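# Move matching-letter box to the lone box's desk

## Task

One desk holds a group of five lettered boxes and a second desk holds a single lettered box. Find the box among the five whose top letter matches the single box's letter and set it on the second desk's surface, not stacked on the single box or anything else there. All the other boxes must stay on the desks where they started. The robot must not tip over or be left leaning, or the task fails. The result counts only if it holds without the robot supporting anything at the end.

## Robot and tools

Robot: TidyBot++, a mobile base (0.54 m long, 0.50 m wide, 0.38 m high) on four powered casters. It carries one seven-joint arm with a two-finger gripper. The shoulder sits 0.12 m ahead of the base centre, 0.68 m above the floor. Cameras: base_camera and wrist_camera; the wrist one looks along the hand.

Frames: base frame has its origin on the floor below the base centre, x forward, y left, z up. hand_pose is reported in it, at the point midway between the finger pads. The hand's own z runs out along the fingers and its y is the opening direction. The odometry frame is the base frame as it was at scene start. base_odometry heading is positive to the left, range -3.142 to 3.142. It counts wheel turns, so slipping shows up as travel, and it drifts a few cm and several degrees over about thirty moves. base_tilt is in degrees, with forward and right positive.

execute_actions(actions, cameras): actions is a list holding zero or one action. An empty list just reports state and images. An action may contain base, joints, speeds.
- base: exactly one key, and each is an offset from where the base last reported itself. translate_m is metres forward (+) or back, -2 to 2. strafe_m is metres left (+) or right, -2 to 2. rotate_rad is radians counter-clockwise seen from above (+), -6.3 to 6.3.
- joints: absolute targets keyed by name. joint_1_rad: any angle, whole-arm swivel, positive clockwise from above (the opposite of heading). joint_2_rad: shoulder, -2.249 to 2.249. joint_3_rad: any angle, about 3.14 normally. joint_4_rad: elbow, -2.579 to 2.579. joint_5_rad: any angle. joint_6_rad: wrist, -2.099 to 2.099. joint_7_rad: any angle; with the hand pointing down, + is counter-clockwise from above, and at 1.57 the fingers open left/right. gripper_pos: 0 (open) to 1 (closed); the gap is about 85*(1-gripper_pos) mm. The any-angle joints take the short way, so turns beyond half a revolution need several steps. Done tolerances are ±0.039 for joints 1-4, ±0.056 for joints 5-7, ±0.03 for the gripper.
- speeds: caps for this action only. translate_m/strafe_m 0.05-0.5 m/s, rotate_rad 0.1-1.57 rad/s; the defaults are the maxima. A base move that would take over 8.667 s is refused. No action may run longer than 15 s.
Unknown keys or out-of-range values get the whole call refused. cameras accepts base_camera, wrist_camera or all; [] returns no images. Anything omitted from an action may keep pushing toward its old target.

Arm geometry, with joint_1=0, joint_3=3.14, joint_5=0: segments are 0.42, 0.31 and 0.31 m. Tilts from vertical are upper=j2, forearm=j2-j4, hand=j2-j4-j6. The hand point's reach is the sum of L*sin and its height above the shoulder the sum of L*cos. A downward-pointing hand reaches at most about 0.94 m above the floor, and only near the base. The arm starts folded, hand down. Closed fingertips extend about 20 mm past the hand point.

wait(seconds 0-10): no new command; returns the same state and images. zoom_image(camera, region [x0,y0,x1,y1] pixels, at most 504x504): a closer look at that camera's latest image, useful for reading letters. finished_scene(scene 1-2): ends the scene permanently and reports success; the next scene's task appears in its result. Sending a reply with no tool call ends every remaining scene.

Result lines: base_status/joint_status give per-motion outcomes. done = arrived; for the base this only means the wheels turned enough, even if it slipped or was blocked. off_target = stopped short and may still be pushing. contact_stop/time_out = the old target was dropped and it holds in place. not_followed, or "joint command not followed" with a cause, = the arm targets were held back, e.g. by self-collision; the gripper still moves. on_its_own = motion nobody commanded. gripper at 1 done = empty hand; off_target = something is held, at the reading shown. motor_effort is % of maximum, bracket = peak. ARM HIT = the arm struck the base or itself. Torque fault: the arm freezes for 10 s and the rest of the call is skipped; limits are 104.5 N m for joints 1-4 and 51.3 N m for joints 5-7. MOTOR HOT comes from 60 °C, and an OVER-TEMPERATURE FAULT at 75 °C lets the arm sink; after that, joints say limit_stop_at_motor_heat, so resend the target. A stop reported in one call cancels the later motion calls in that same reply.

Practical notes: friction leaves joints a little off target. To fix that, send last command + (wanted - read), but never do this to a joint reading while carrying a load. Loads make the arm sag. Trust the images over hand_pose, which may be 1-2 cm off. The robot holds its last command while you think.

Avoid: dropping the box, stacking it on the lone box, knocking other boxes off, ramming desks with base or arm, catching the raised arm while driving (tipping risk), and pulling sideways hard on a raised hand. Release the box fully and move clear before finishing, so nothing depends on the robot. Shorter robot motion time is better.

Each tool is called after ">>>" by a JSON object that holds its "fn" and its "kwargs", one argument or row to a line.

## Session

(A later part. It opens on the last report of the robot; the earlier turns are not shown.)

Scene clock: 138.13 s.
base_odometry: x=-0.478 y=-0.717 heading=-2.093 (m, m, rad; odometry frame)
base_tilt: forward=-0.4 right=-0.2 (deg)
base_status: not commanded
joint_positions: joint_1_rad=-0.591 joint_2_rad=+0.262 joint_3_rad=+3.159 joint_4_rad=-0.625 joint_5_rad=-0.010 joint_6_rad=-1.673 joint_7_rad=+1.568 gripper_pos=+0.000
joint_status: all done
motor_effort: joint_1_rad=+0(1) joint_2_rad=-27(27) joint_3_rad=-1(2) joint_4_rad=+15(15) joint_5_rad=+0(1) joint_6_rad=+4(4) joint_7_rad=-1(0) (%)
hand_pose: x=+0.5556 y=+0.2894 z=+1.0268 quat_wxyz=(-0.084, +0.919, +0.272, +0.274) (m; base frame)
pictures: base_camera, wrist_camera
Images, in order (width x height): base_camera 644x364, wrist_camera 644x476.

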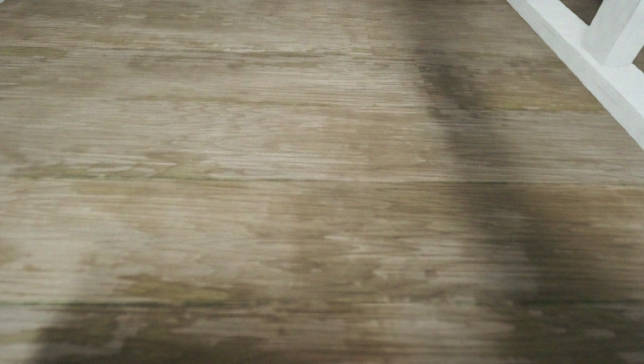

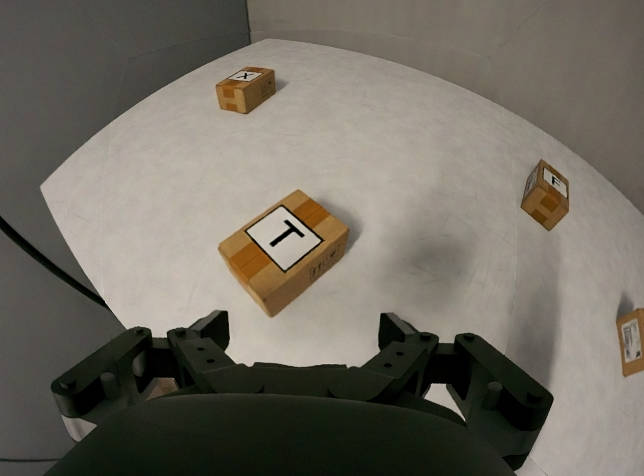

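>>> {"fn": "execute_actions", "kwargs": {
  "actions": [
    {"base":{"strafe_m":0.45},"joints":{"joint_1_rad":-0.2}}
  ]
}}

Scene clock: 184.87 s.
base_odometry: x=-0.088 y=-0.941 heading=-2.093 (m, m, rad; odometry frame)
base_tilt: forward=-0.4 right=-0.2 (deg)
base_status: done
joint_positions: joint_1_rad=-0.213 joint_2_rad=+0.259 joint_3_rad=+3.159 joint_4_rad=-0.624 joint_5_rad=-0.010 joint_6_rad=-1.675 joint_7_rad=+1.568 gripper_pos=+0.000
joint_status: all done
motor_effort: joint_1_rad=+1(2) joint_2_rad=-26(28) joint_3_rad=-1(3) joint_4_rad=+15(15) joint_5_rad=+0(2) joint_6_rad=+4(4) joint_7_rad=+0(0) (%)
hand_pose: x=+0.6302 y=+0.1076 z=+1.0286 quat_wxyz=(-0.031, +0.953, +0.095, +0.286) (m; base frame)
pictures: base_camera, wrist_camera
Images, in order (width x height): base_camera 644x364, wrist_camera 644x476.

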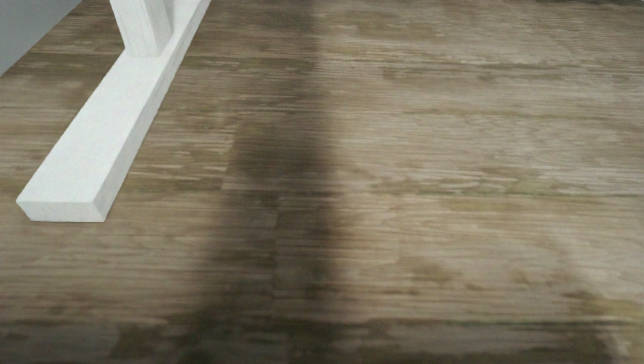

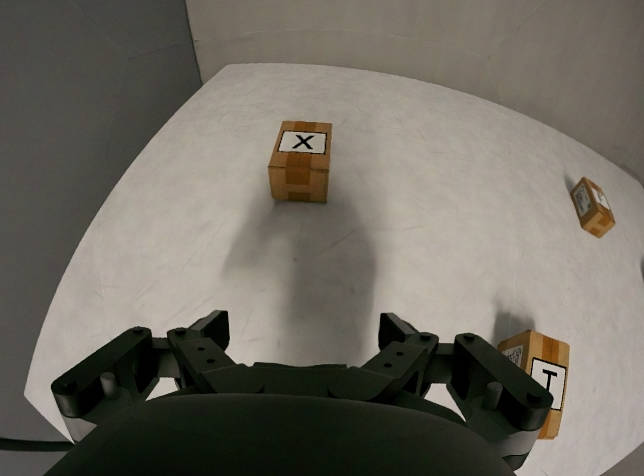

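>>> {"fn": "execute_actions", "kwargs": {
  "actions": [
    {"base":{"translate_m":0.12},"joints":{"joint_1_rad":-0.28,"joint_2_rad":0.5,"joint_4_rad":-0.45,"joint_6_rad":-1.55}}
  ]
}}

Scene clock: 199.50 s.
base_odometry: x=-0.147 y=-1.046 heading=-2.093 (m, m, rad; odometry frame)
base_tilt: forward=-0.4 right=-0.2 (deg)
base_status: done
joint_positions: joint_1_rad=-0.265 joint_2_rad=+0.501 joint_3_rad=+3.159 joint_4_rad=-0.466 joint_5_rad=-0.010 joint_6_rad=-1.564 joint_7_rad=+1.568 gripper_pos=+0.000
joint_status: all done
motor_effort: joint_1_rad=+0(2) joint_2_rad=-35(41) joint_3_rad=-1(2) joint_4_rad=+15(17) joint_5_rad=+0(2) joint_6_rad=+4(6) joint_7_rad=-1(1) (%)
hand_pose: x=+0.7371 y=+0.1645 z=+0.9743 quat_wxyz=(-0.039, +0.946, +0.120, +0.298) (m; base frame)
pictures: base_camera, wrist_camera
Images, in order (width x height): base_camera 644x364, wrist_camera 644x476.

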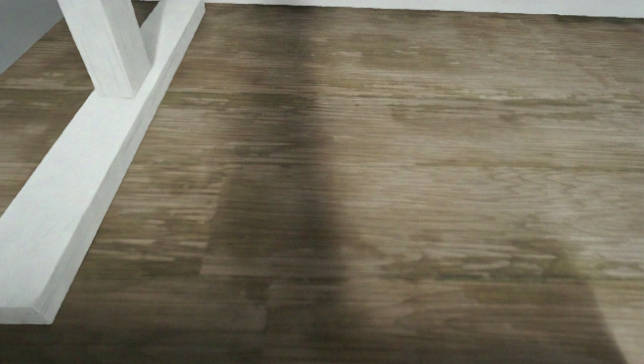

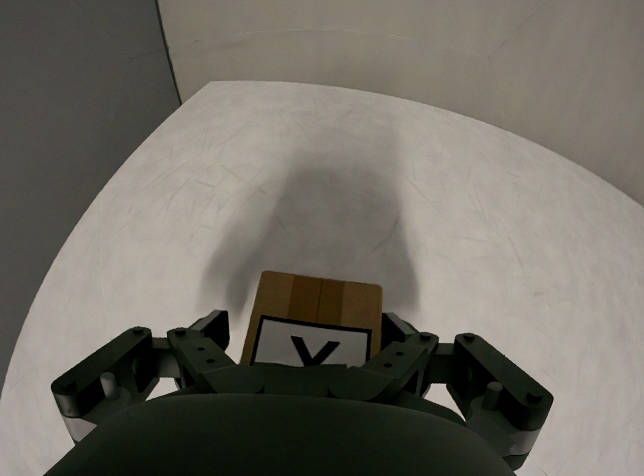

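>>> {"fn": "execute_actions", "kwargs": {
  "actions": [
    {"joints":{"joint_2_rad":0.44}}
  ],
  "cameras": []
}}

>>> {"fn": "execute_actions", "kwargs": {
  "actions": [
    {"joints":{"joint_1_rad":-0.235,"joint_7_rad":1.45}}
  ]
}}

Scene clock: 206.53 s.
base_odometry: x=-0.147 y=-1.046 heading=-2.093 (m, m, rad; odometry frame)
base_tilt: forward=-0.4 right=-0.2 (deg)
base_status: not commanded
joint_positions: joint_1_rad=-0.265 joint_2_rad=+0.445 joint_3_rad=+3.159 joint_4_rad=-0.465 joint_5_rad=-0.010 joint_6_rad=-1.564 joint_7_rad=+1.568 gripper_pos=+0.000
joint_status: all done
motor_effort: joint_1_rad=+0(0) joint_2_rad=-33(38) joint_3_rad=-1(1) joint_4_rad=+16(17) joint_5_rad=+0(0) joint_6_rad=+5(5) joint_7_rad=+0(0) (%)
hand_pose: x=+0.7202 y=+0.1599 z=+1.0101 quat_wxyz=(-0.042, +0.937, +0.119, +0.325) (m; base frame)
pictures: none
No camera images: the call's "cameras" was empty. Leave "cameras" out to get every camera's image.

Scene clock: 207.30 s.
base_odometry: x=-0.147 y=-1.046 heading=-2.093 (m, m, rad; odometry frame)
base_tilt: forward=-0.4 right=-0.2 (deg)
base_status: not commanded
joint_positions: joint_1_rad=-0.240 joint_2_rad=+0.445 joint_3_rad=+3.159 joint_4_rad=-0.465 joint_5_rad=-0.010 joint_6_rad=-1.564 joint_7_rad=+1.474 gripper_pos=+0.000
joint_status: all done
motor_effort: joint_1_rad=+1(2) joint_2_rad=-34(34) joint_3_rad=-1(2) joint_4_rad=+16(16) joint_5_rad=+0(0) joint_6_rad=+5(5) joint_7_rad=+0(0) (%)
hand_pose: x=+0.7239 y=+0.1451 z=+1.0101 quat_wxyz=(-0.053, +0.943, +0.063, +0.323) (m; base frame)
pictures: base_camera, wrist_camera
Images, in order (width x height): base_camera 644x364, wrist_camera 644x476.

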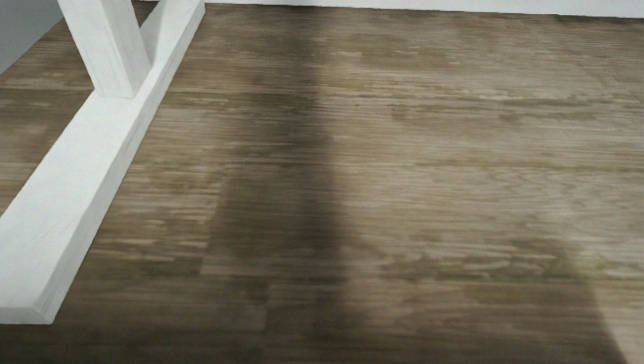

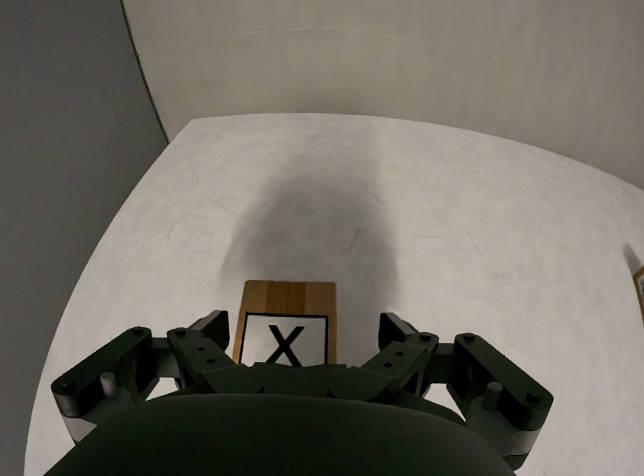

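>>> {"fn": "execute_actions", "kwargs": {
  "actions": [
    {"joints":{"joint_1_rad":-0.272,"joint_2_rad":0.433,"joint_4_rad":-0.625,"joint_6_rad":-1.43}}
  ]
}}

Scene clock: 220.00 s.
base_odometry: x=-0.147 y=-1.046 heading=-2.093 (m, m, rad; odometry frame)
base_tilt: forward=-0.4 right=-0.2 (deg)
base_status: not commanded
joint_positions: joint_1_rad=-0.259 joint_2_rad=+0.442 joint_3_rad=+3.159 joint_4_rad=-0.606 joint_5_rad=-0.010 joint_6_rad=-1.456 joint_7_rad=+1.474 gripper_pos=+0.000
joint_status: all done
motor_effort: joint_1_rad=+0(0) joint_2_rad=-34(36) joint_3_rad=-1(2) joint_4_rad=+17(17) joint_5_rad=+0(1) joint_6_rad=+4(5) joint_7_rad=+0(0) (%)
hand_pose: x=+0.7361 y=+0.1603 z=+0.9690 quat_wxyz=(-0.054, +0.947, +0.072, +0.309) (m; base frame)
pictures: base_camera, wrist_camera
Images, in order (width x height): base_camera 644x364, wrist_camera 644x476.

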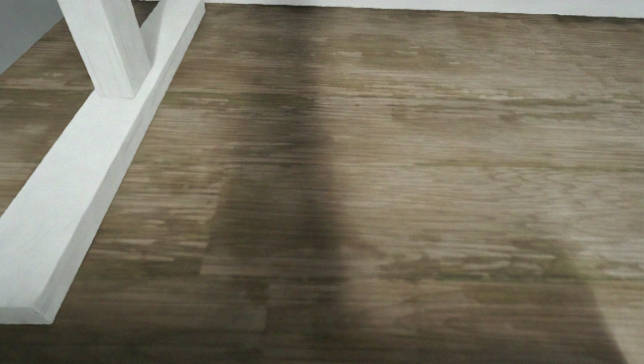

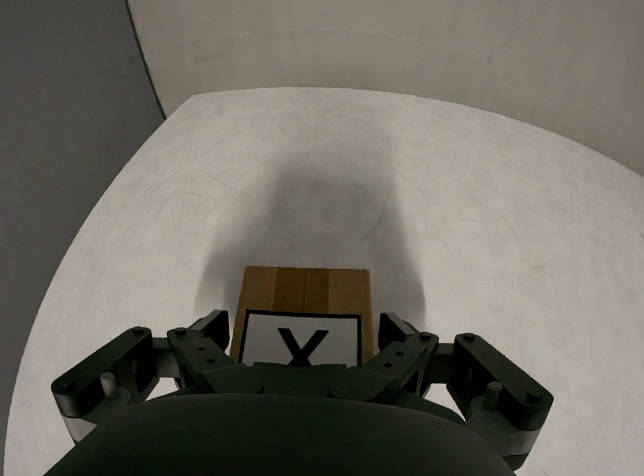

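>>> {"fn": "execute_actions", "kwargs": {
  "actions": [
    {"joints":{"joint_2_rad":0.415,"joint_4_rad":-0.80,"joint_6_rad":-1.27}}
  ]
}}

Scene clock: 224.97 s.
base_odometry: x=-0.147 y=-1.046 heading=-2.093 (m, m, rad; odometry frame)
base_tilt: forward=-0.4 right=-0.2 (deg)
base_status: not commanded
joint_positions: joint_1_rad=-0.260 joint_2_rad=+0.387 joint_3_rad=+3.159 joint_4_rad=-0.750 joint_5_rad=-0.010 joint_6_rad=-1.285 joint_7_rad=+1.474 gripper_pos=+0.000
joint_status: joint_4_rad off_target (ended at -0.750, target -0.800); the others done
motor_effort: joint_1_rad=+0(1) joint_2_rad=-26(34) joint_3_rad=-1(0) joint_4_rad=+13(17) joint_5_rad=+0(0) joint_6_rad=+3(5) joint_7_rad=+0(0) (%)
hand_pose: x=+0.7477 y=+0.1629 z=+0.9696 quat_wxyz=(-0.062, +0.933, +0.070, +0.347) (m; base frame)
pictures: base_camera, wrist_camera
Images, in order (width x height): base_camera 644x364, wrist_camera 644x476.

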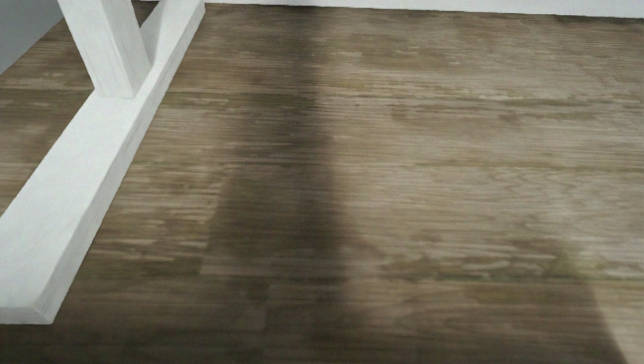

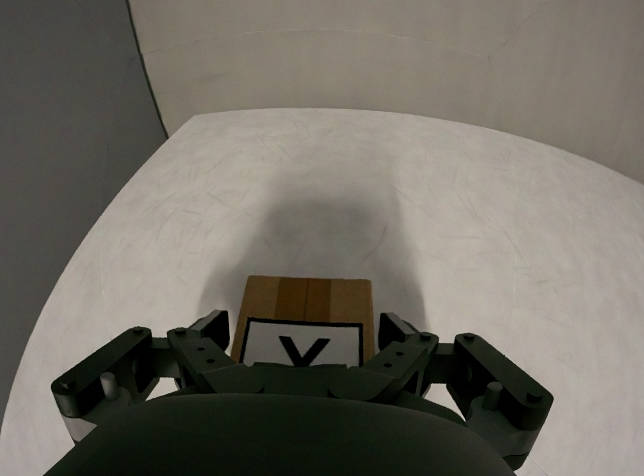

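>>> {"fn": "execute_actions", "kwargs": {
  "actions": [
    {"joints":{"joint_2_rad":0.38,"joint_4_rad":-0.74,"joint_6_rad":-1.285}}
  ],
  "cameras": []
}}

>>> {"fn": "execute_actions", "kwargs": {
  "actions": [
    {"joints":{"gripper_pos":1.0}}
  ]
}}

Scene clock: 230.37 s.
base_odometry: x=-0.147 y=-1.046 heading=-2.093 (m, m, rad; odometry frame)
base_tilt: forward=-0.4 right=-0.2 (deg)
base_status: not commanded
joint_positions: joint_1_rad=-0.260 joint_2_rad=+0.386 joint_3_rad=+3.159 joint_4_rad=-0.747 joint_5_rad=-0.010 joint_6_rad=-1.285 joint_7_rad=+1.474 gripper_pos=+0.000
joint_status: all done
motor_effort: joint_1_rad=+0(1) joint_2_rad=-34(34) joint_3_rad=-1(1) joint_4_rad=+17(19) joint_5_rad=-1(1) joint_6_rad=+4(5) joint_7_rad=-1(0) (%)
hand_pose: x=+0.7478 y=+0.1629 z=+0.9711 quat_wxyz=(-0.062, +0.933, +0.070, +0.348) (m; base frame)
pictures: none
No camera images: the call's "cameras" was empty. Leave "cameras" out to get every camera's image.

Scene clock: 231.47 s.
base_odometry: x=-0.147 y=-1.046 heading=-2.093 (m, m, rad; odometry frame)
base_tilt: forward=-0.4 right=-0.2 (deg)
base_status: not commanded
joint_positions: joint_1_rad=-0.262 joint_2_rad=+0.376 joint_3_rad=+3.159 joint_4_rad=-0.742 joint_5_rad=-0.010 joint_6_rad=-1.284 joint_7_rad=+1.474 gripper_pos=+0.343
joint_status: gripper_pos off_target (ended at +0.343, target +1.000)
motor_effort: joint_1_rad=+0(1) joint_2_rad=-31(35) joint_3_rad=-1(2) joint_4_rad=+16(18) joint_5_rad=+0(1) joint_6_rad=+5(6) joint_7_rad=+0(1) (%)
hand_pose: x=+0.7450 y=+0.1634 z=+0.9809 quat_wxyz=(-0.063, +0.930, +0.071, +0.356) (m; base frame)
pictures: base_camera, wrist_camera
Images, in order (width x height): base_camera 644x364, wrist_camera 644x476.

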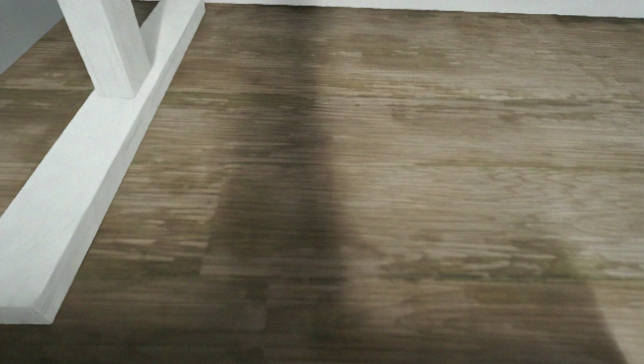

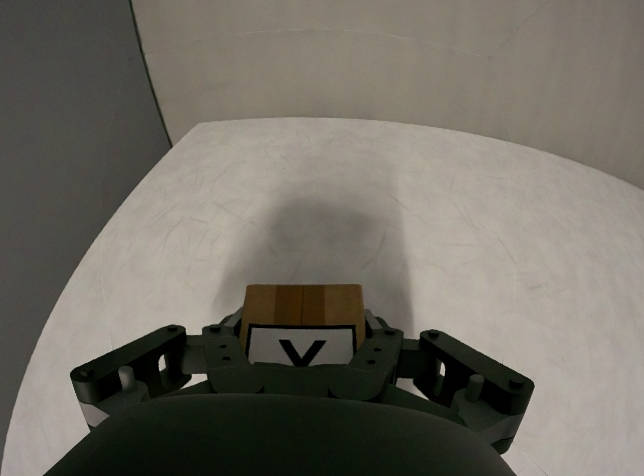

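>>> {"fn": "execute_actions", "kwargs": {
  "actions": [
    {"joints":{"joint_2_rad":0.2}}
  ]
}}

Scene clock: 235.40 s.
base_odometry: x=-0.147 y=-1.046 heading=-2.093 (m, m, rad; odometry frame)
base_tilt: forward=-0.4 right=-0.2 (deg)
base_status: not commanded
joint_positions: joint_1_rad=-0.262 joint_2_rad=+0.198 joint_3_rad=+3.159 joint_4_rad=-0.742 joint_5_rad=-0.010 joint_6_rad=-1.284 joint_7_rad=+1.474 gripper_pos=+0.343
joint_status: all done
motor_effort: joint_1_rad=+0(0) joint_2_rad=-27(38) joint_3_rad=-1(1) joint_4_rad=+18(20) joint_5_rad=+1(1) joint_6_rad=+7(7) joint_7_rad=+0(0) (%)
hand_pose: x=+0.6843 y=+0.1471 z=+1.0903 quat_wxyz=(-0.078, +0.894, +0.068, +0.436) (m; base frame)
pictures: base_camera, wrist_camera
Images, in order (width x height): base_camera 644x364, wrist_camera 644x476.

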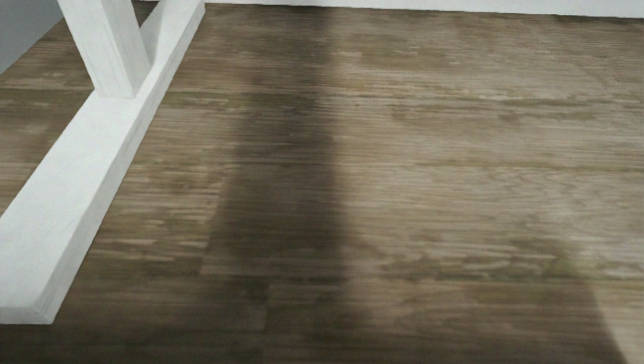

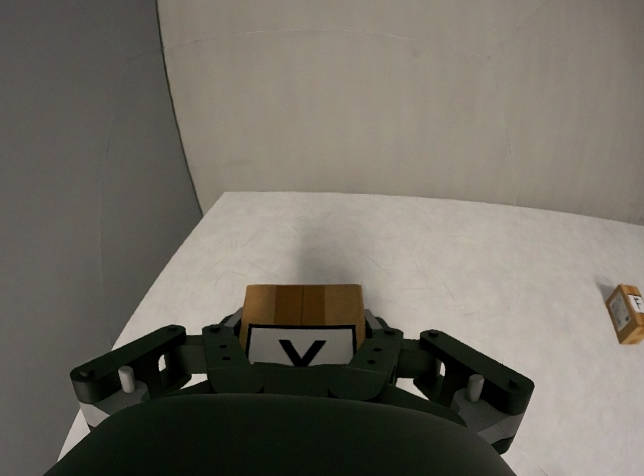

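>>> {"fn": "execute_actions", "kwargs": {
  "actions": [
    {"base":{"translate_m":-0.6}}
  ],
  "cameras": []
}}

>>> {"fn": "execute_actions", "kwargs": {
  "actions": [
    {"base":{"strafe_m":-0.47},"joints":{"joint_1_rad":0.0,"joint_2_rad":-0.1,"joint_4_rad":-1.3,"joint_6_rad":-1.0}}
  ],
  "cameras": []
}}

>>> {"fn": "execute_actions", "kwargs": {
  "actions": [
    {"base":{"translate_m":-1.62}}
  ],
  "cameras": []
}}

>>> {"fn": "execute_actions", "kwargs": {
  "actions": [
    {"base":{"rotate_rad":1.571}}
  ]
}}

Scene clock: 245.27 s.
base_odometry: x=+0.152 y=-0.525 heading=-2.093 (m, m, rad; odometry frame)
base_tilt: forward=-0.4 right=-0.2 (deg)
base_status: done
joint_positions: joint_1_rad=-0.263 joint_2_rad=+0.201 joint_3_rad=+3.159 joint_4_rad=-0.742 joint_5_rad=-0.010 joint_6_rad=-1.284 joint_7_rad=+1.474 gripper_pos=+0.343
joint_status: not commanded
motor_effort: joint_1_rad=+0(4) joint_2_rad=-27(31) joint_3_rad=-1(4) joint_4_rad=+18(19) joint_5_rad=+0(2) joint_6_rad=+7(7) joint_7_rad=+0(0) (%)
hand_pose: x=+0.6850 y=+0.1483 z=+1.0889 quat_wxyz=(-0.079, +0.895, +0.069, +0.435) (m; base frame)
pictures: none
No camera images: the call's "cameras" was empty. Leave "cameras" out to get every camera's image.

Scene clock: 247.57 s.
base_odometry: x=-0.256 y=-0.291 heading=-2.093 (m, m, rad; odometry frame)
base_tilt: forward=-0.4 right=-0.2 (deg)
base_status: done
joint_positions: joint_1_rad=-0.007 joint_2_rad=-0.084 joint_3_rad=+3.160 joint_4_rad=-1.281 joint_5_rad=-0.010 joint_6_rad=-1.031 joint_7_rad=+1.474 gripper_pos=+0.343
joint_status: all done
motor_effort: joint_1_rad=+0(3) joint_2_rad=-18(27) joint_3_rad=-1(3) joint_4_rad=+20(20) joint_5_rad=-1(2) joint_6_rad=+7(7) joint_7_rad=-1(0) (%)
hand_pose: x=+0.6230 y=-0.0019 z=+1.0257 quat_wxyz=(-0.025, +0.896, -0.049, +0.440) (m; base frame)
pictures: none
No camera images: the call's "cameras" was empty. Leave "cameras" out to get every camera's image.

Scene clock: 252.17 s.
base_odometry: x=+0.553 y=+1.113 heading=-2.093 (m, m, rad; odometry frame)
base_tilt: forward=-0.4 right=-0.2 (deg)
base_status: done
joint_positions: joint_1_rad=-0.007 joint_2_rad=-0.094 joint_3_rad=+3.160 joint_4_rad=-1.283 joint_5_rad=-0.010 joint_6_rad=-1.026 joint_7_rad=+1.474 gripper_pos=+0.343
joint_status: not commanded
motor_effort: joint_1_rad=+0(1) joint_2_rad=-16(25) joint_3_rad=-1(2) joint_4_rad=+19(21) joint_5_rad=-1(1) joint_6_rad=+7(7) joint_7_rad=-1(0) (%)
hand_pose: x=+0.6204 y=-0.0019 z=+1.0305 quat_wxyz=(-0.025, +0.893, -0.049, +0.446) (m; base frame)
pictures: none
No camera images: the call's "cameras" was empty. Leave "cameras" out to get every camera's image.

Scene clock: 254.47 s.
base_odometry: x=+0.553 y=+1.114 heading=-0.523 (m, m, rad; odometry frame)
base_tilt: forward=-0.4 right=-0.2 (deg)
base_status: done
joint_positions: joint_1_rad=-0.009 joint_2_rad=-0.089 joint_3_rad=+3.152 joint_4_rad=-1.285 joint_5_rad=-0.010 joint_6_rad=-1.022 joint_7_rad=+1.474 gripper_pos=+0.343
joint_status: not commanded
motor_effort: joint_1_rad=+0(6) joint_2_rad=-18(28) joint_3_rad=-1(6) joint_4_rad=+20(21) joint_5_rad=+0(2) joint_6_rad=+7(8) joint_7_rad=+0(0) (%)
hand_pose: x=+0.6228 y=+0.0029 z=+1.0281 quat_wxyz=(-0.027, +0.894, -0.045, +0.445) (m; base frame)
pictures: base_camera, wrist_camera
Images, in order (width x height): base_camera 644x364, wrist_camera 644x476.

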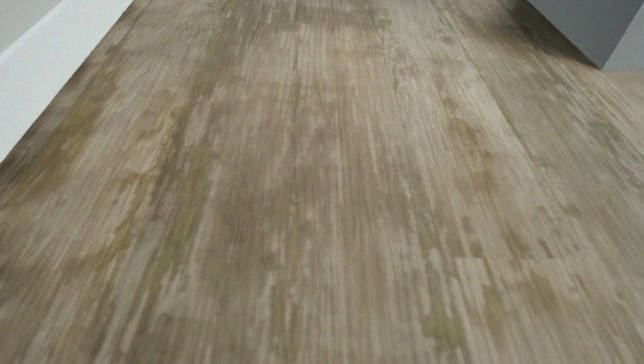

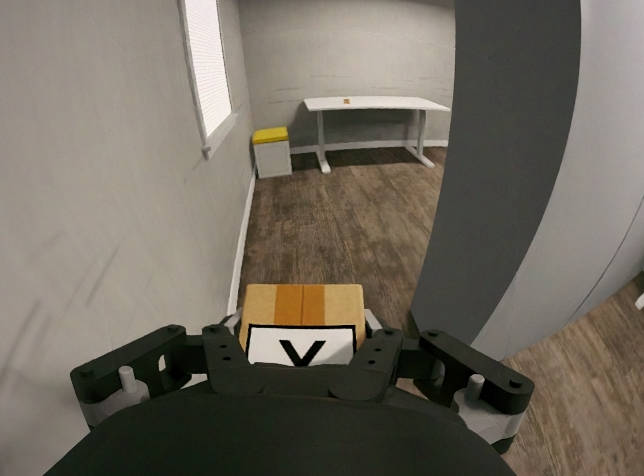

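>>> {"fn": "execute_actions", "kwargs": {
  "actions": [
    {"base":{"translate_m":2.0}}
  ]
}}

Scene clock: 261.77 s.
base_odometry: x=+2.287 y=+0.117 heading=-0.522 (m, m, rad; odometry frame)
base_tilt: forward=-0.4 right=-0.2 (deg)
base_status: done
joint_positions: joint_1_rad=-0.009 joint_2_rad=-0.092 joint_3_rad=+3.152 joint_4_rad=-1.285 joint_5_rad=-0.010 joint_6_rad=-1.022 joint_7_rad=+1.474 gripper_pos=+0.343
joint_status: not commanded
motor_effort: joint_1_rad=+0(0) joint_2_rad=-18(22) joint_3_rad=-1(0) joint_4_rad=+20(20) joint_5_rad=+0(0) joint_6_rad=+7(7) joint_7_rad=+0(0) (%)
hand_pose: x=+0.6216 y=+0.0029 z=+1.0296 quat_wxyz=(-0.027, +0.894, -0.044, +0.446) (m; base frame)
pictures: base_camera, wrist_camera
Images, in order (width x height): base_camera 644x364, wrist_camera 644x476.

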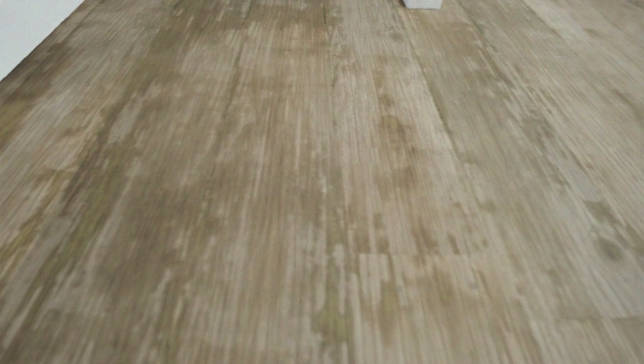

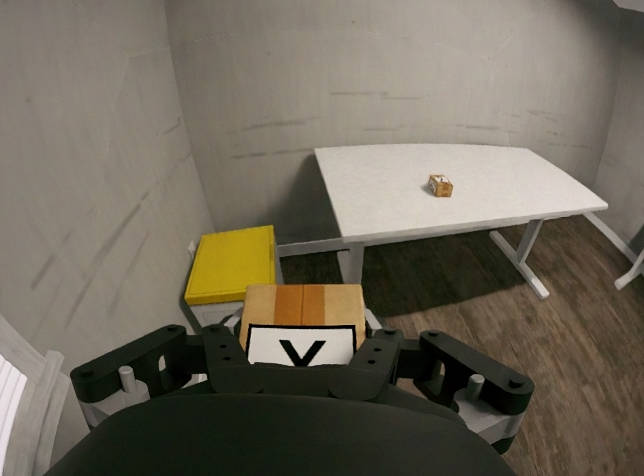

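>>> {"fn": "execute_actions", "kwargs": {
  "actions": [
    {"base":{"translate_m":0.15}}
  ],
  "cameras": []
}}

>>> {"fn": "execute_actions", "kwargs": {
  "actions": [
    {"base":{"strafe_m":-0.85}}
  ]
}}

Scene clock: 268.33 s.
base_odometry: x=+2.417 y=+0.042 heading=-0.521 (m, m, rad; odometry frame)
base_tilt: forward=-0.4 right=-0.2 (deg)
base_status: done
joint_positions: joint_1_rad=-0.009 joint_2_rad=-0.088 joint_3_rad=+3.152 joint_4_rad=-1.286 joint_5_rad=-0.010 joint_6_rad=-1.022 joint_7_rad=+1.474 gripper_pos=+0.343
joint_status: not commanded
motor_effort: joint_1_rad=+0(0) joint_2_rad=-18(22) joint_3_rad=-1(0) joint_4_rad=+19(20) joint_5_rad=-1(1) joint_6_rad=+7(7) joint_7_rad=+0(0) (%)
hand_pose: x=+0.6228 y=+0.0029 z=+1.0275 quat_wxyz=(-0.027, +0.894, -0.045, +0.444) (m; base frame)
pictures: none
No camera images: the call's "cameras" was empty. Leave "cameras" out to get every camera's image.

Scene clock: 271.40 s.
base_odometry: x=+1.994 y=-0.695 heading=-0.521 (m, m, rad; odometry frame)
base_tilt: forward=-0.4 right=-0.2 (deg)
base_status: done
joint_positions: joint_1_rad=-0.007 joint_2_rad=-0.088 joint_3_rad=+3.153 joint_4_rad=-1.286 joint_5_rad=-0.010 joint_6_rad=-1.022 joint_7_rad=+1.474 gripper_pos=+0.343
joint_status: not commanded
motor_effort: joint_1_rad=+0(2) joint_2_rad=-18(19) joint_3_rad=-1(2) joint_4_rad=+20(20) joint_5_rad=-1(1) joint_6_rad=+7(7) joint_7_rad=+0(0) (%)
hand_pose: x=+0.6228 y=+0.0013 z=+1.0275 quat_wxyz=(-0.026, +0.894, -0.046, +0.444) (m; base frame)
pictures: base_camera, wrist_camera
Images, in order (width x height): base_camera 644x364, wrist_camera 644x476.

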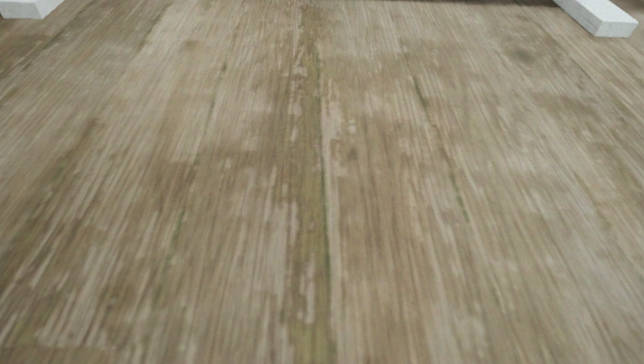

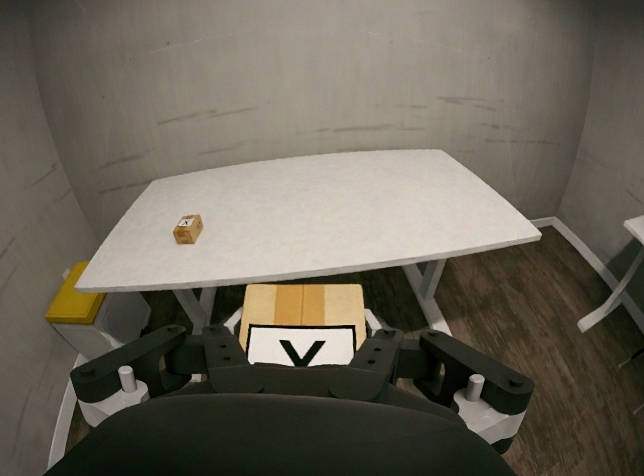

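>>> {"fn": "execute_actions", "kwargs": {
  "actions": [
    {"base":{"translate_m":0.45}}
  ]
}}

Scene clock: 279.17 s.
base_odometry: x=+2.385 y=-0.919 heading=-0.522 (m, m, rad; odometry frame)
base_tilt: forward=-0.4 right=-0.2 (deg)
base_status: done
joint_positions: joint_1_rad=-0.007 joint_2_rad=-0.088 joint_3_rad=+3.153 joint_4_rad=-1.286 joint_5_rad=-0.010 joint_6_rad=-1.022 joint_7_rad=+1.474 gripper_pos=+0.343
joint_status: not commanded
motor_effort: joint_1_rad=+0(1) joint_2_rad=-18(22) joint_3_rad=-1(0) joint_4_rad=+19(21) joint_5_rad=+0(1) joint_6_rad=+7(7) joint_7_rad=-1(0) (%)
hand_pose: x=+0.6231 y=+0.0013 z=+1.0269 quat_wxyz=(-0.026, +0.895, -0.046, +0.444) (m; base frame)
pictures: base_camera, wrist_camera
Images, in order (width x height): base_camera 644x364, wrist_camera 644x476.

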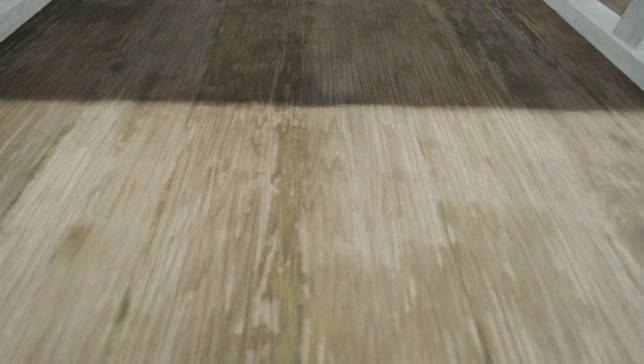

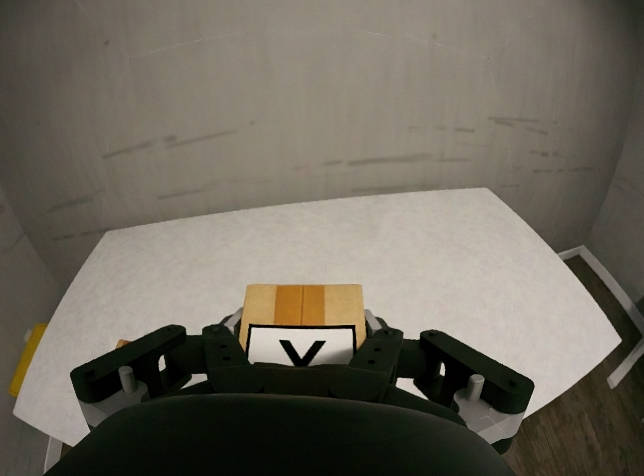

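>>> {"fn": "execute_actions", "kwargs": {
  "actions": [
    {"base":{"translate_m":0.15}}
  ],
  "cameras": []
}}

>>> {"fn": "execute_actions", "kwargs": {
  "actions": [
    {"joints":{"joint_2_rad":0.39,"joint_4_rad":-1.16,"joint_6_rad":-0.852}}
  ]
}}

Scene clock: 289.80 s.
base_odometry: x=+2.515 y=-0.995 heading=-0.522 (m, m, rad; odometry frame)
base_tilt: forward=-0.4 right=-0.2 (deg)
base_status: done
joint_positions: joint_1_rad=-0.007 joint_2_rad=-0.088 joint_3_rad=+3.153 joint_4_rad=-1.287 joint_5_rad=-0.010 joint_6_rad=-1.022 joint_7_rad=+1.474 gripper_pos=+0.343
joint_status: not commanded
motor_effort: joint_1_rad=+0(1) joint_2_rad=-18(22) joint_3_rad=-1(0) joint_4_rad=+19(20) joint_5_rad=+0(2) joint_6_rad=+7(7) joint_7_rad=+0(0) (%)
hand_pose: x=+0.6231 y=+0.0013 z=+1.0267 quat_wxyz=(-0.026, +0.895, -0.046, +0.444) (m; base frame)
pictures: none
No camera images: the call's "cameras" was empty. Leave "cameras" out to get every camera's image.

Scene clock: 291.73 s.
base_odometry: x=+2.515 y=-0.995 heading=-0.522 (m, m, rad; odometry frame)
base_tilt: forward=-0.4 right=-0.2 (deg)
base_status: not commanded
joint_positions: joint_1_rad=-0.007 joint_2_rad=+0.401 joint_3_rad=+3.153 joint_4_rad=-1.188 joint_5_rad=-0.010 joint_6_rad=-0.881 joint_7_rad=+1.474 gripper_pos=+0.343
joint_status: all done
motor_effort: joint_1_rad=+0(0) joint_2_rad=-37(40) joint_3_rad=-1(1) joint_4_rad=+20(21) joint_5_rad=+0(0) joint_6_rad=+5(7) joint_7_rad=+0(0) (%)
hand_pose: x=+0.7912 y=+0.0018 z=+0.8195 quat_wxyz=(-0.018, +0.943, -0.048, +0.329) (m; base frame)
pictures: base_camera, wrist_camera
Images, in order (width x height): base_camera 644x364, wrist_camera 644x476.

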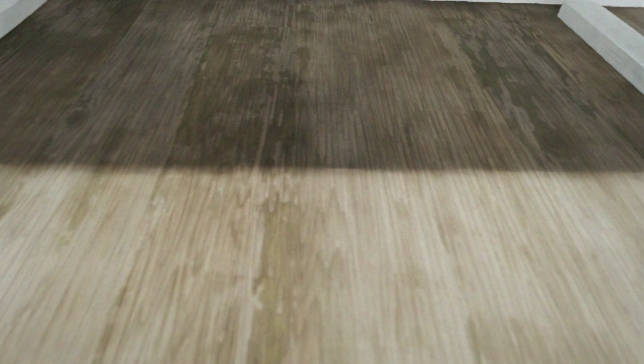

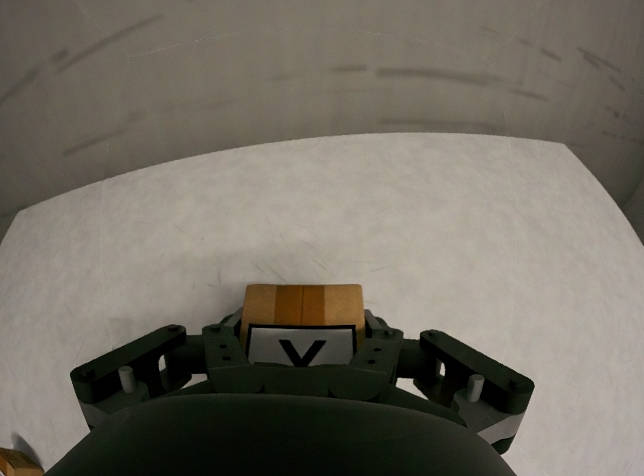

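>>> {"fn": "execute_actions", "kwargs": {
  "actions": [
    {"joints":{"joint_2_rad":0.49,"joint_6_rad":-0.70}}
  ]
}}

Scene clock: 296.70 s.
base_odometry: x=+2.515 y=-0.994 heading=-0.522 (m, m, rad; odometry frame)
base_tilt: forward=-0.4 right=-0.2 (deg)
base_status: not commanded
joint_positions: joint_1_rad=-0.007 joint_2_rad=+0.496 joint_3_rad=+3.153 joint_4_rad=-1.184 joint_5_rad=-0.010 joint_6_rad=-0.726 joint_7_rad=+1.474 gripper_pos=+0.343
joint_status: all done
motor_effort: joint_1_rad=+0(0) joint_2_rad=-41(43) joint_3_rad=-1(1) joint_4_rad=+20(21) joint_5_rad=+0(0) joint_6_rad=+6(6) joint_7_rad=+0(0) (%)
hand_pose: x=+0.8408 y=+0.0015 z=+0.7865 quat_wxyz=(-0.019, +0.932, -0.048, +0.359) (m; base frame)
pictures: base_camera, wrist_camera
Images, in order (width x height): base_camera 644x364, wrist_camera 644x476.

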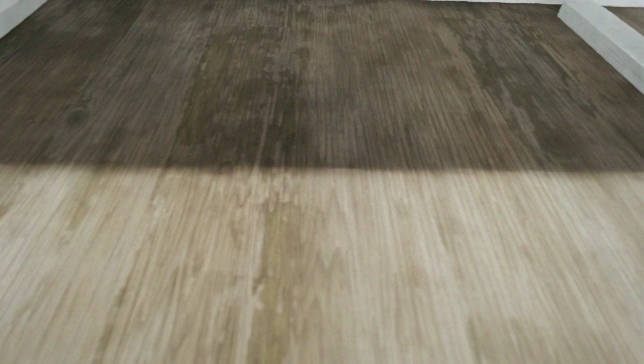

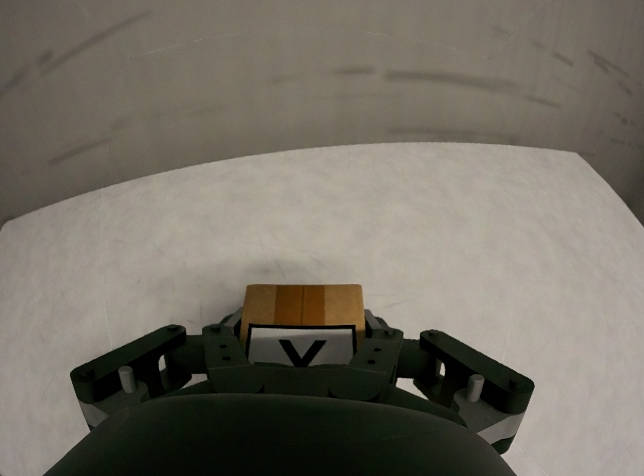

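>>> {"fn": "execute_actions", "kwargs": {
  "actions": [
    {"joints":{"joint_2_rad":0.545,"joint_6_rad":-0.65}}
  ]
}}

Scene clock: 300.73 s.
base_odometry: x=+2.515 y=-0.994 heading=-0.522 (m, m, rad; odometry frame)
base_tilt: forward=-0.4 right=-0.2 (deg)
base_status: not commanded
joint_positions: joint_1_rad=-0.007 joint_2_rad=+0.545 joint_3_rad=+3.153 joint_4_rad=-1.184 joint_5_rad=-0.010 joint_6_rad=-0.677 joint_7_rad=+1.474 gripper_pos=+0.343
joint_status: all done
motor_effort: joint_1_rad=+0(0) joint_2_rad=-42(43) joint_3_rad=-1(1) joint_4_rad=+20(21) joint_5_rad=-1(0) joint_6_rad=+6(6) joint_7_rad=+0(0) (%)
hand_pose: x=+0.8565 y=+0.0015 z=+0.7613 quat_wxyz=(-0.018, +0.932, -0.048, +0.359) (m; base frame)
pictures: base_camera, wrist_camera
Images, in order (width x height): base_camera 644x364, wrist_camera 644x476.

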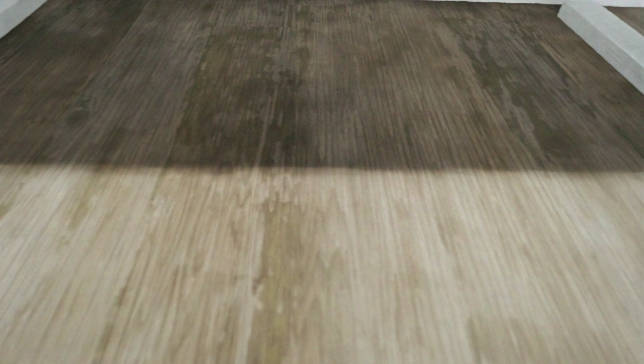

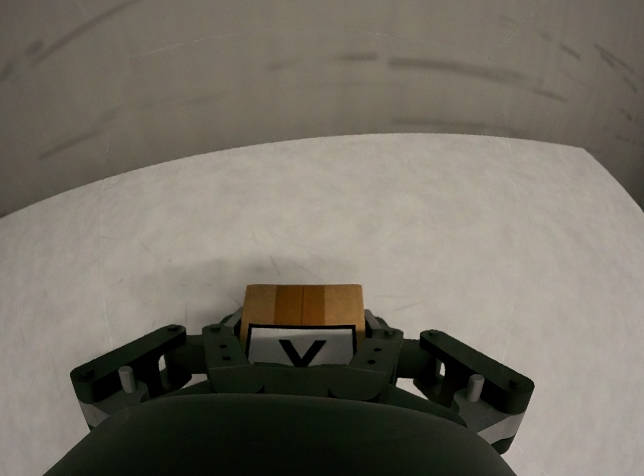

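>>> {"fn": "execute_actions", "kwargs": {
  "actions": [
    {"joints":{"joint_2_rad":0.595,"joint_6_rad":-0.60}}
  ]
}}

Scene clock: 305.07 s.
base_odometry: x=+2.515 y=-0.994 heading=-0.522 (m, m, rad; odometry frame)
base_tilt: forward=-0.4 right=-0.2 (deg)
base_status: not commanded
joint_positions: joint_1_rad=-0.007 joint_2_rad=+0.578 joint_3_rad=+3.153 joint_4_rad=-1.173 joint_5_rad=-0.010 joint_6_rad=-0.620 joint_7_rad=+1.474 gripper_pos=+0.343
joint_status: all done
motor_effort: joint_1_rad=+0(1) joint_2_rad=-42(43) joint_3_rad=-1(1) joint_4_rad=+19(20) joint_5_rad=+0(1) joint_6_rad=+6(6) joint_7_rad=+0(1) (%)
hand_pose: x=+0.8749 y=+0.0014 z=+0.7541 quat_wxyz=(-0.019, +0.926, -0.048, +0.375) (m; base frame)
pictures: base_camera, wrist_camera
Images, in order (width x height): base_camera 644x364, wrist_camera 644x476.

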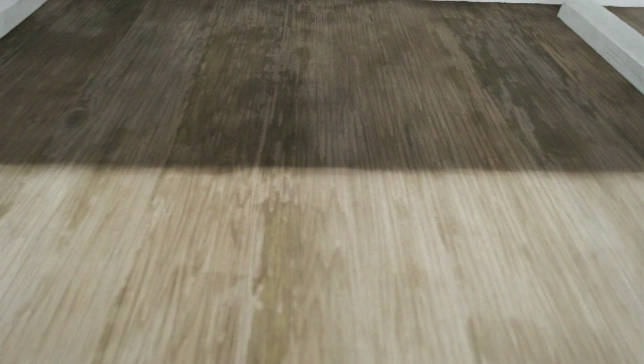

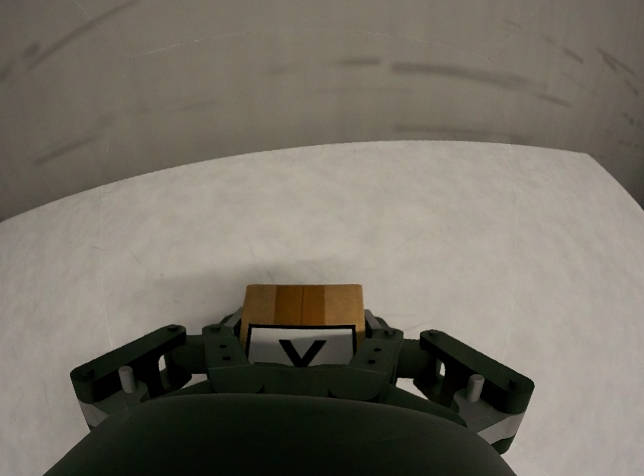

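The box is touching the desk now (the shoulder stopped short of its target), so I'll release and lift the hand away.

>>> {"fn": "execute_actions", "kwargs": {
  "actions": [
    {"joints":{"gripper_pos":0.0,"joint_2_rad":0.575}}
  ],
  "cameras": []
}}

>>> {"fn": "execute_actions", "kwargs": {
  "actions": [
    {"joints":{"joint_2_rad":0.25}}
  ],
  "cameras": []
}}

>>> {"fn": "execute_actions", "kwargs": {
  "actions": [
    {"base":{"translate_m":-0.3},"joints":{"joint_2_rad":0.0,"joint_6_rad":-1.0}}
  ]
}}

Scene clock: 309.83 s.
base_odometry: x=+2.515 y=-0.994 heading=-0.522 (m, m, rad; odometry frame)
base_tilt: forward=-0.4 right=-0.2 (deg)
base_status: not commanded
joint_positions: joint_1_rad=-0.007 joint_2_rad=+0.581 joint_3_rad=+3.153 joint_4_rad=-1.169 joint_5_rad=-0.010 joint_6_rad=-0.619 joint_7_rad=+1.474 gripper_pos=+0.000
joint_status: all done
motor_effort: joint_1_rad=+0(0) joint_2_rad=-41(44) joint_3_rad=-1(1) joint_4_rad=+19(20) joint_5_rad=-1(0) joint_6_rad=+6(6) joint_7_rad=+0(0) (%)
hand_pose: x=+0.8767 y=+0.0014 z=+0.7543 quat_wxyz=(-0.019, +0.925, -0.048, +0.376) (m; base frame)
pictures: none
No camera images: the call's "cameras" was empty. Leave "cameras" out to get every camera's image.

Scene clock: 311.53 s.
base_odometry: x=+2.515 y=-0.994 heading=-0.522 (m, m, rad; odometry frame)
base_tilt: forward=-0.4 right=-0.2 (deg)
base_status: not commanded
joint_positions: joint_1_rad=-0.007 joint_2_rad=+0.244 joint_3_rad=+3.153 joint_4_rad=-1.168 joint_5_rad=-0.010 joint_6_rad=-0.619 joint_7_rad=+1.474 gripper_pos=+0.000
joint_status: all done
motor_effort: joint_1_rad=+0(0) joint_2_rad=-32(45) joint_3_rad=-1(1) joint_4_rad=+20(21) joint_5_rad=-1(0) joint_6_rad=+7(7) joint_7_rad=-1(0) (%)
hand_pose: x=+0.8100 y=+0.0010 z=+1.0016 quat_wxyz=(-0.028, +0.849, -0.044, +0.527) (m; base frame)
pictures: none
No camera images: the call's "cameras" was empty. Leave "cameras" out to get every camera's image.

Scene clock: 313.53 s.
base_odometry: x=+2.254 y=-0.845 heading=-0.522 (m, m, rad; odometry frame)
base_tilt: forward=-0.4 right=-0.2 (deg)
base_status: done
joint_positions: joint_1_rad=-0.006 joint_2_rad=-0.008 joint_3_rad=+3.153 joint_4_rad=-1.166 joint_5_rad=-0.010 joint_6_rad=-0.977 joint_7_rad=+1.474 gripper_pos=+0.000
joint_status: all done
motor_effort: joint_1_rad=+0(5) joint_2_rad=-21(37) joint_3_rad=-1(3) joint_4_rad=+19(21) joint_5_rad=-1(1) joint_6_rad=+7(7) joint_7_rad=+0(0) (%)
hand_pose: x=+0.6669 y=+0.0006 z=+1.0616 quat_wxyz=(-0.027, +0.875, -0.045, +0.481) (m; base frame)
pictures: base_camera, wrist_camera
Images, in order (width x height): base_camera 644x364, wrist_camera 644x476.

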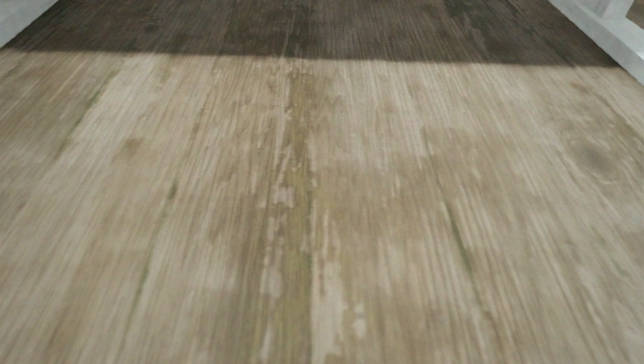

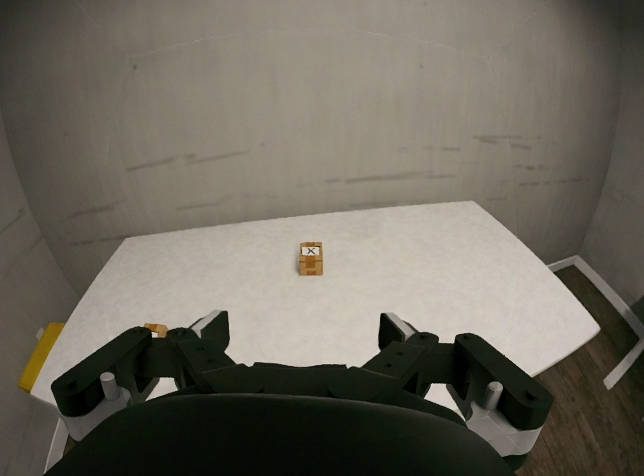

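>>> {"fn": "finished_scene", "kwargs": {
  "scene": 1
}}

The scene is finished: the task was done.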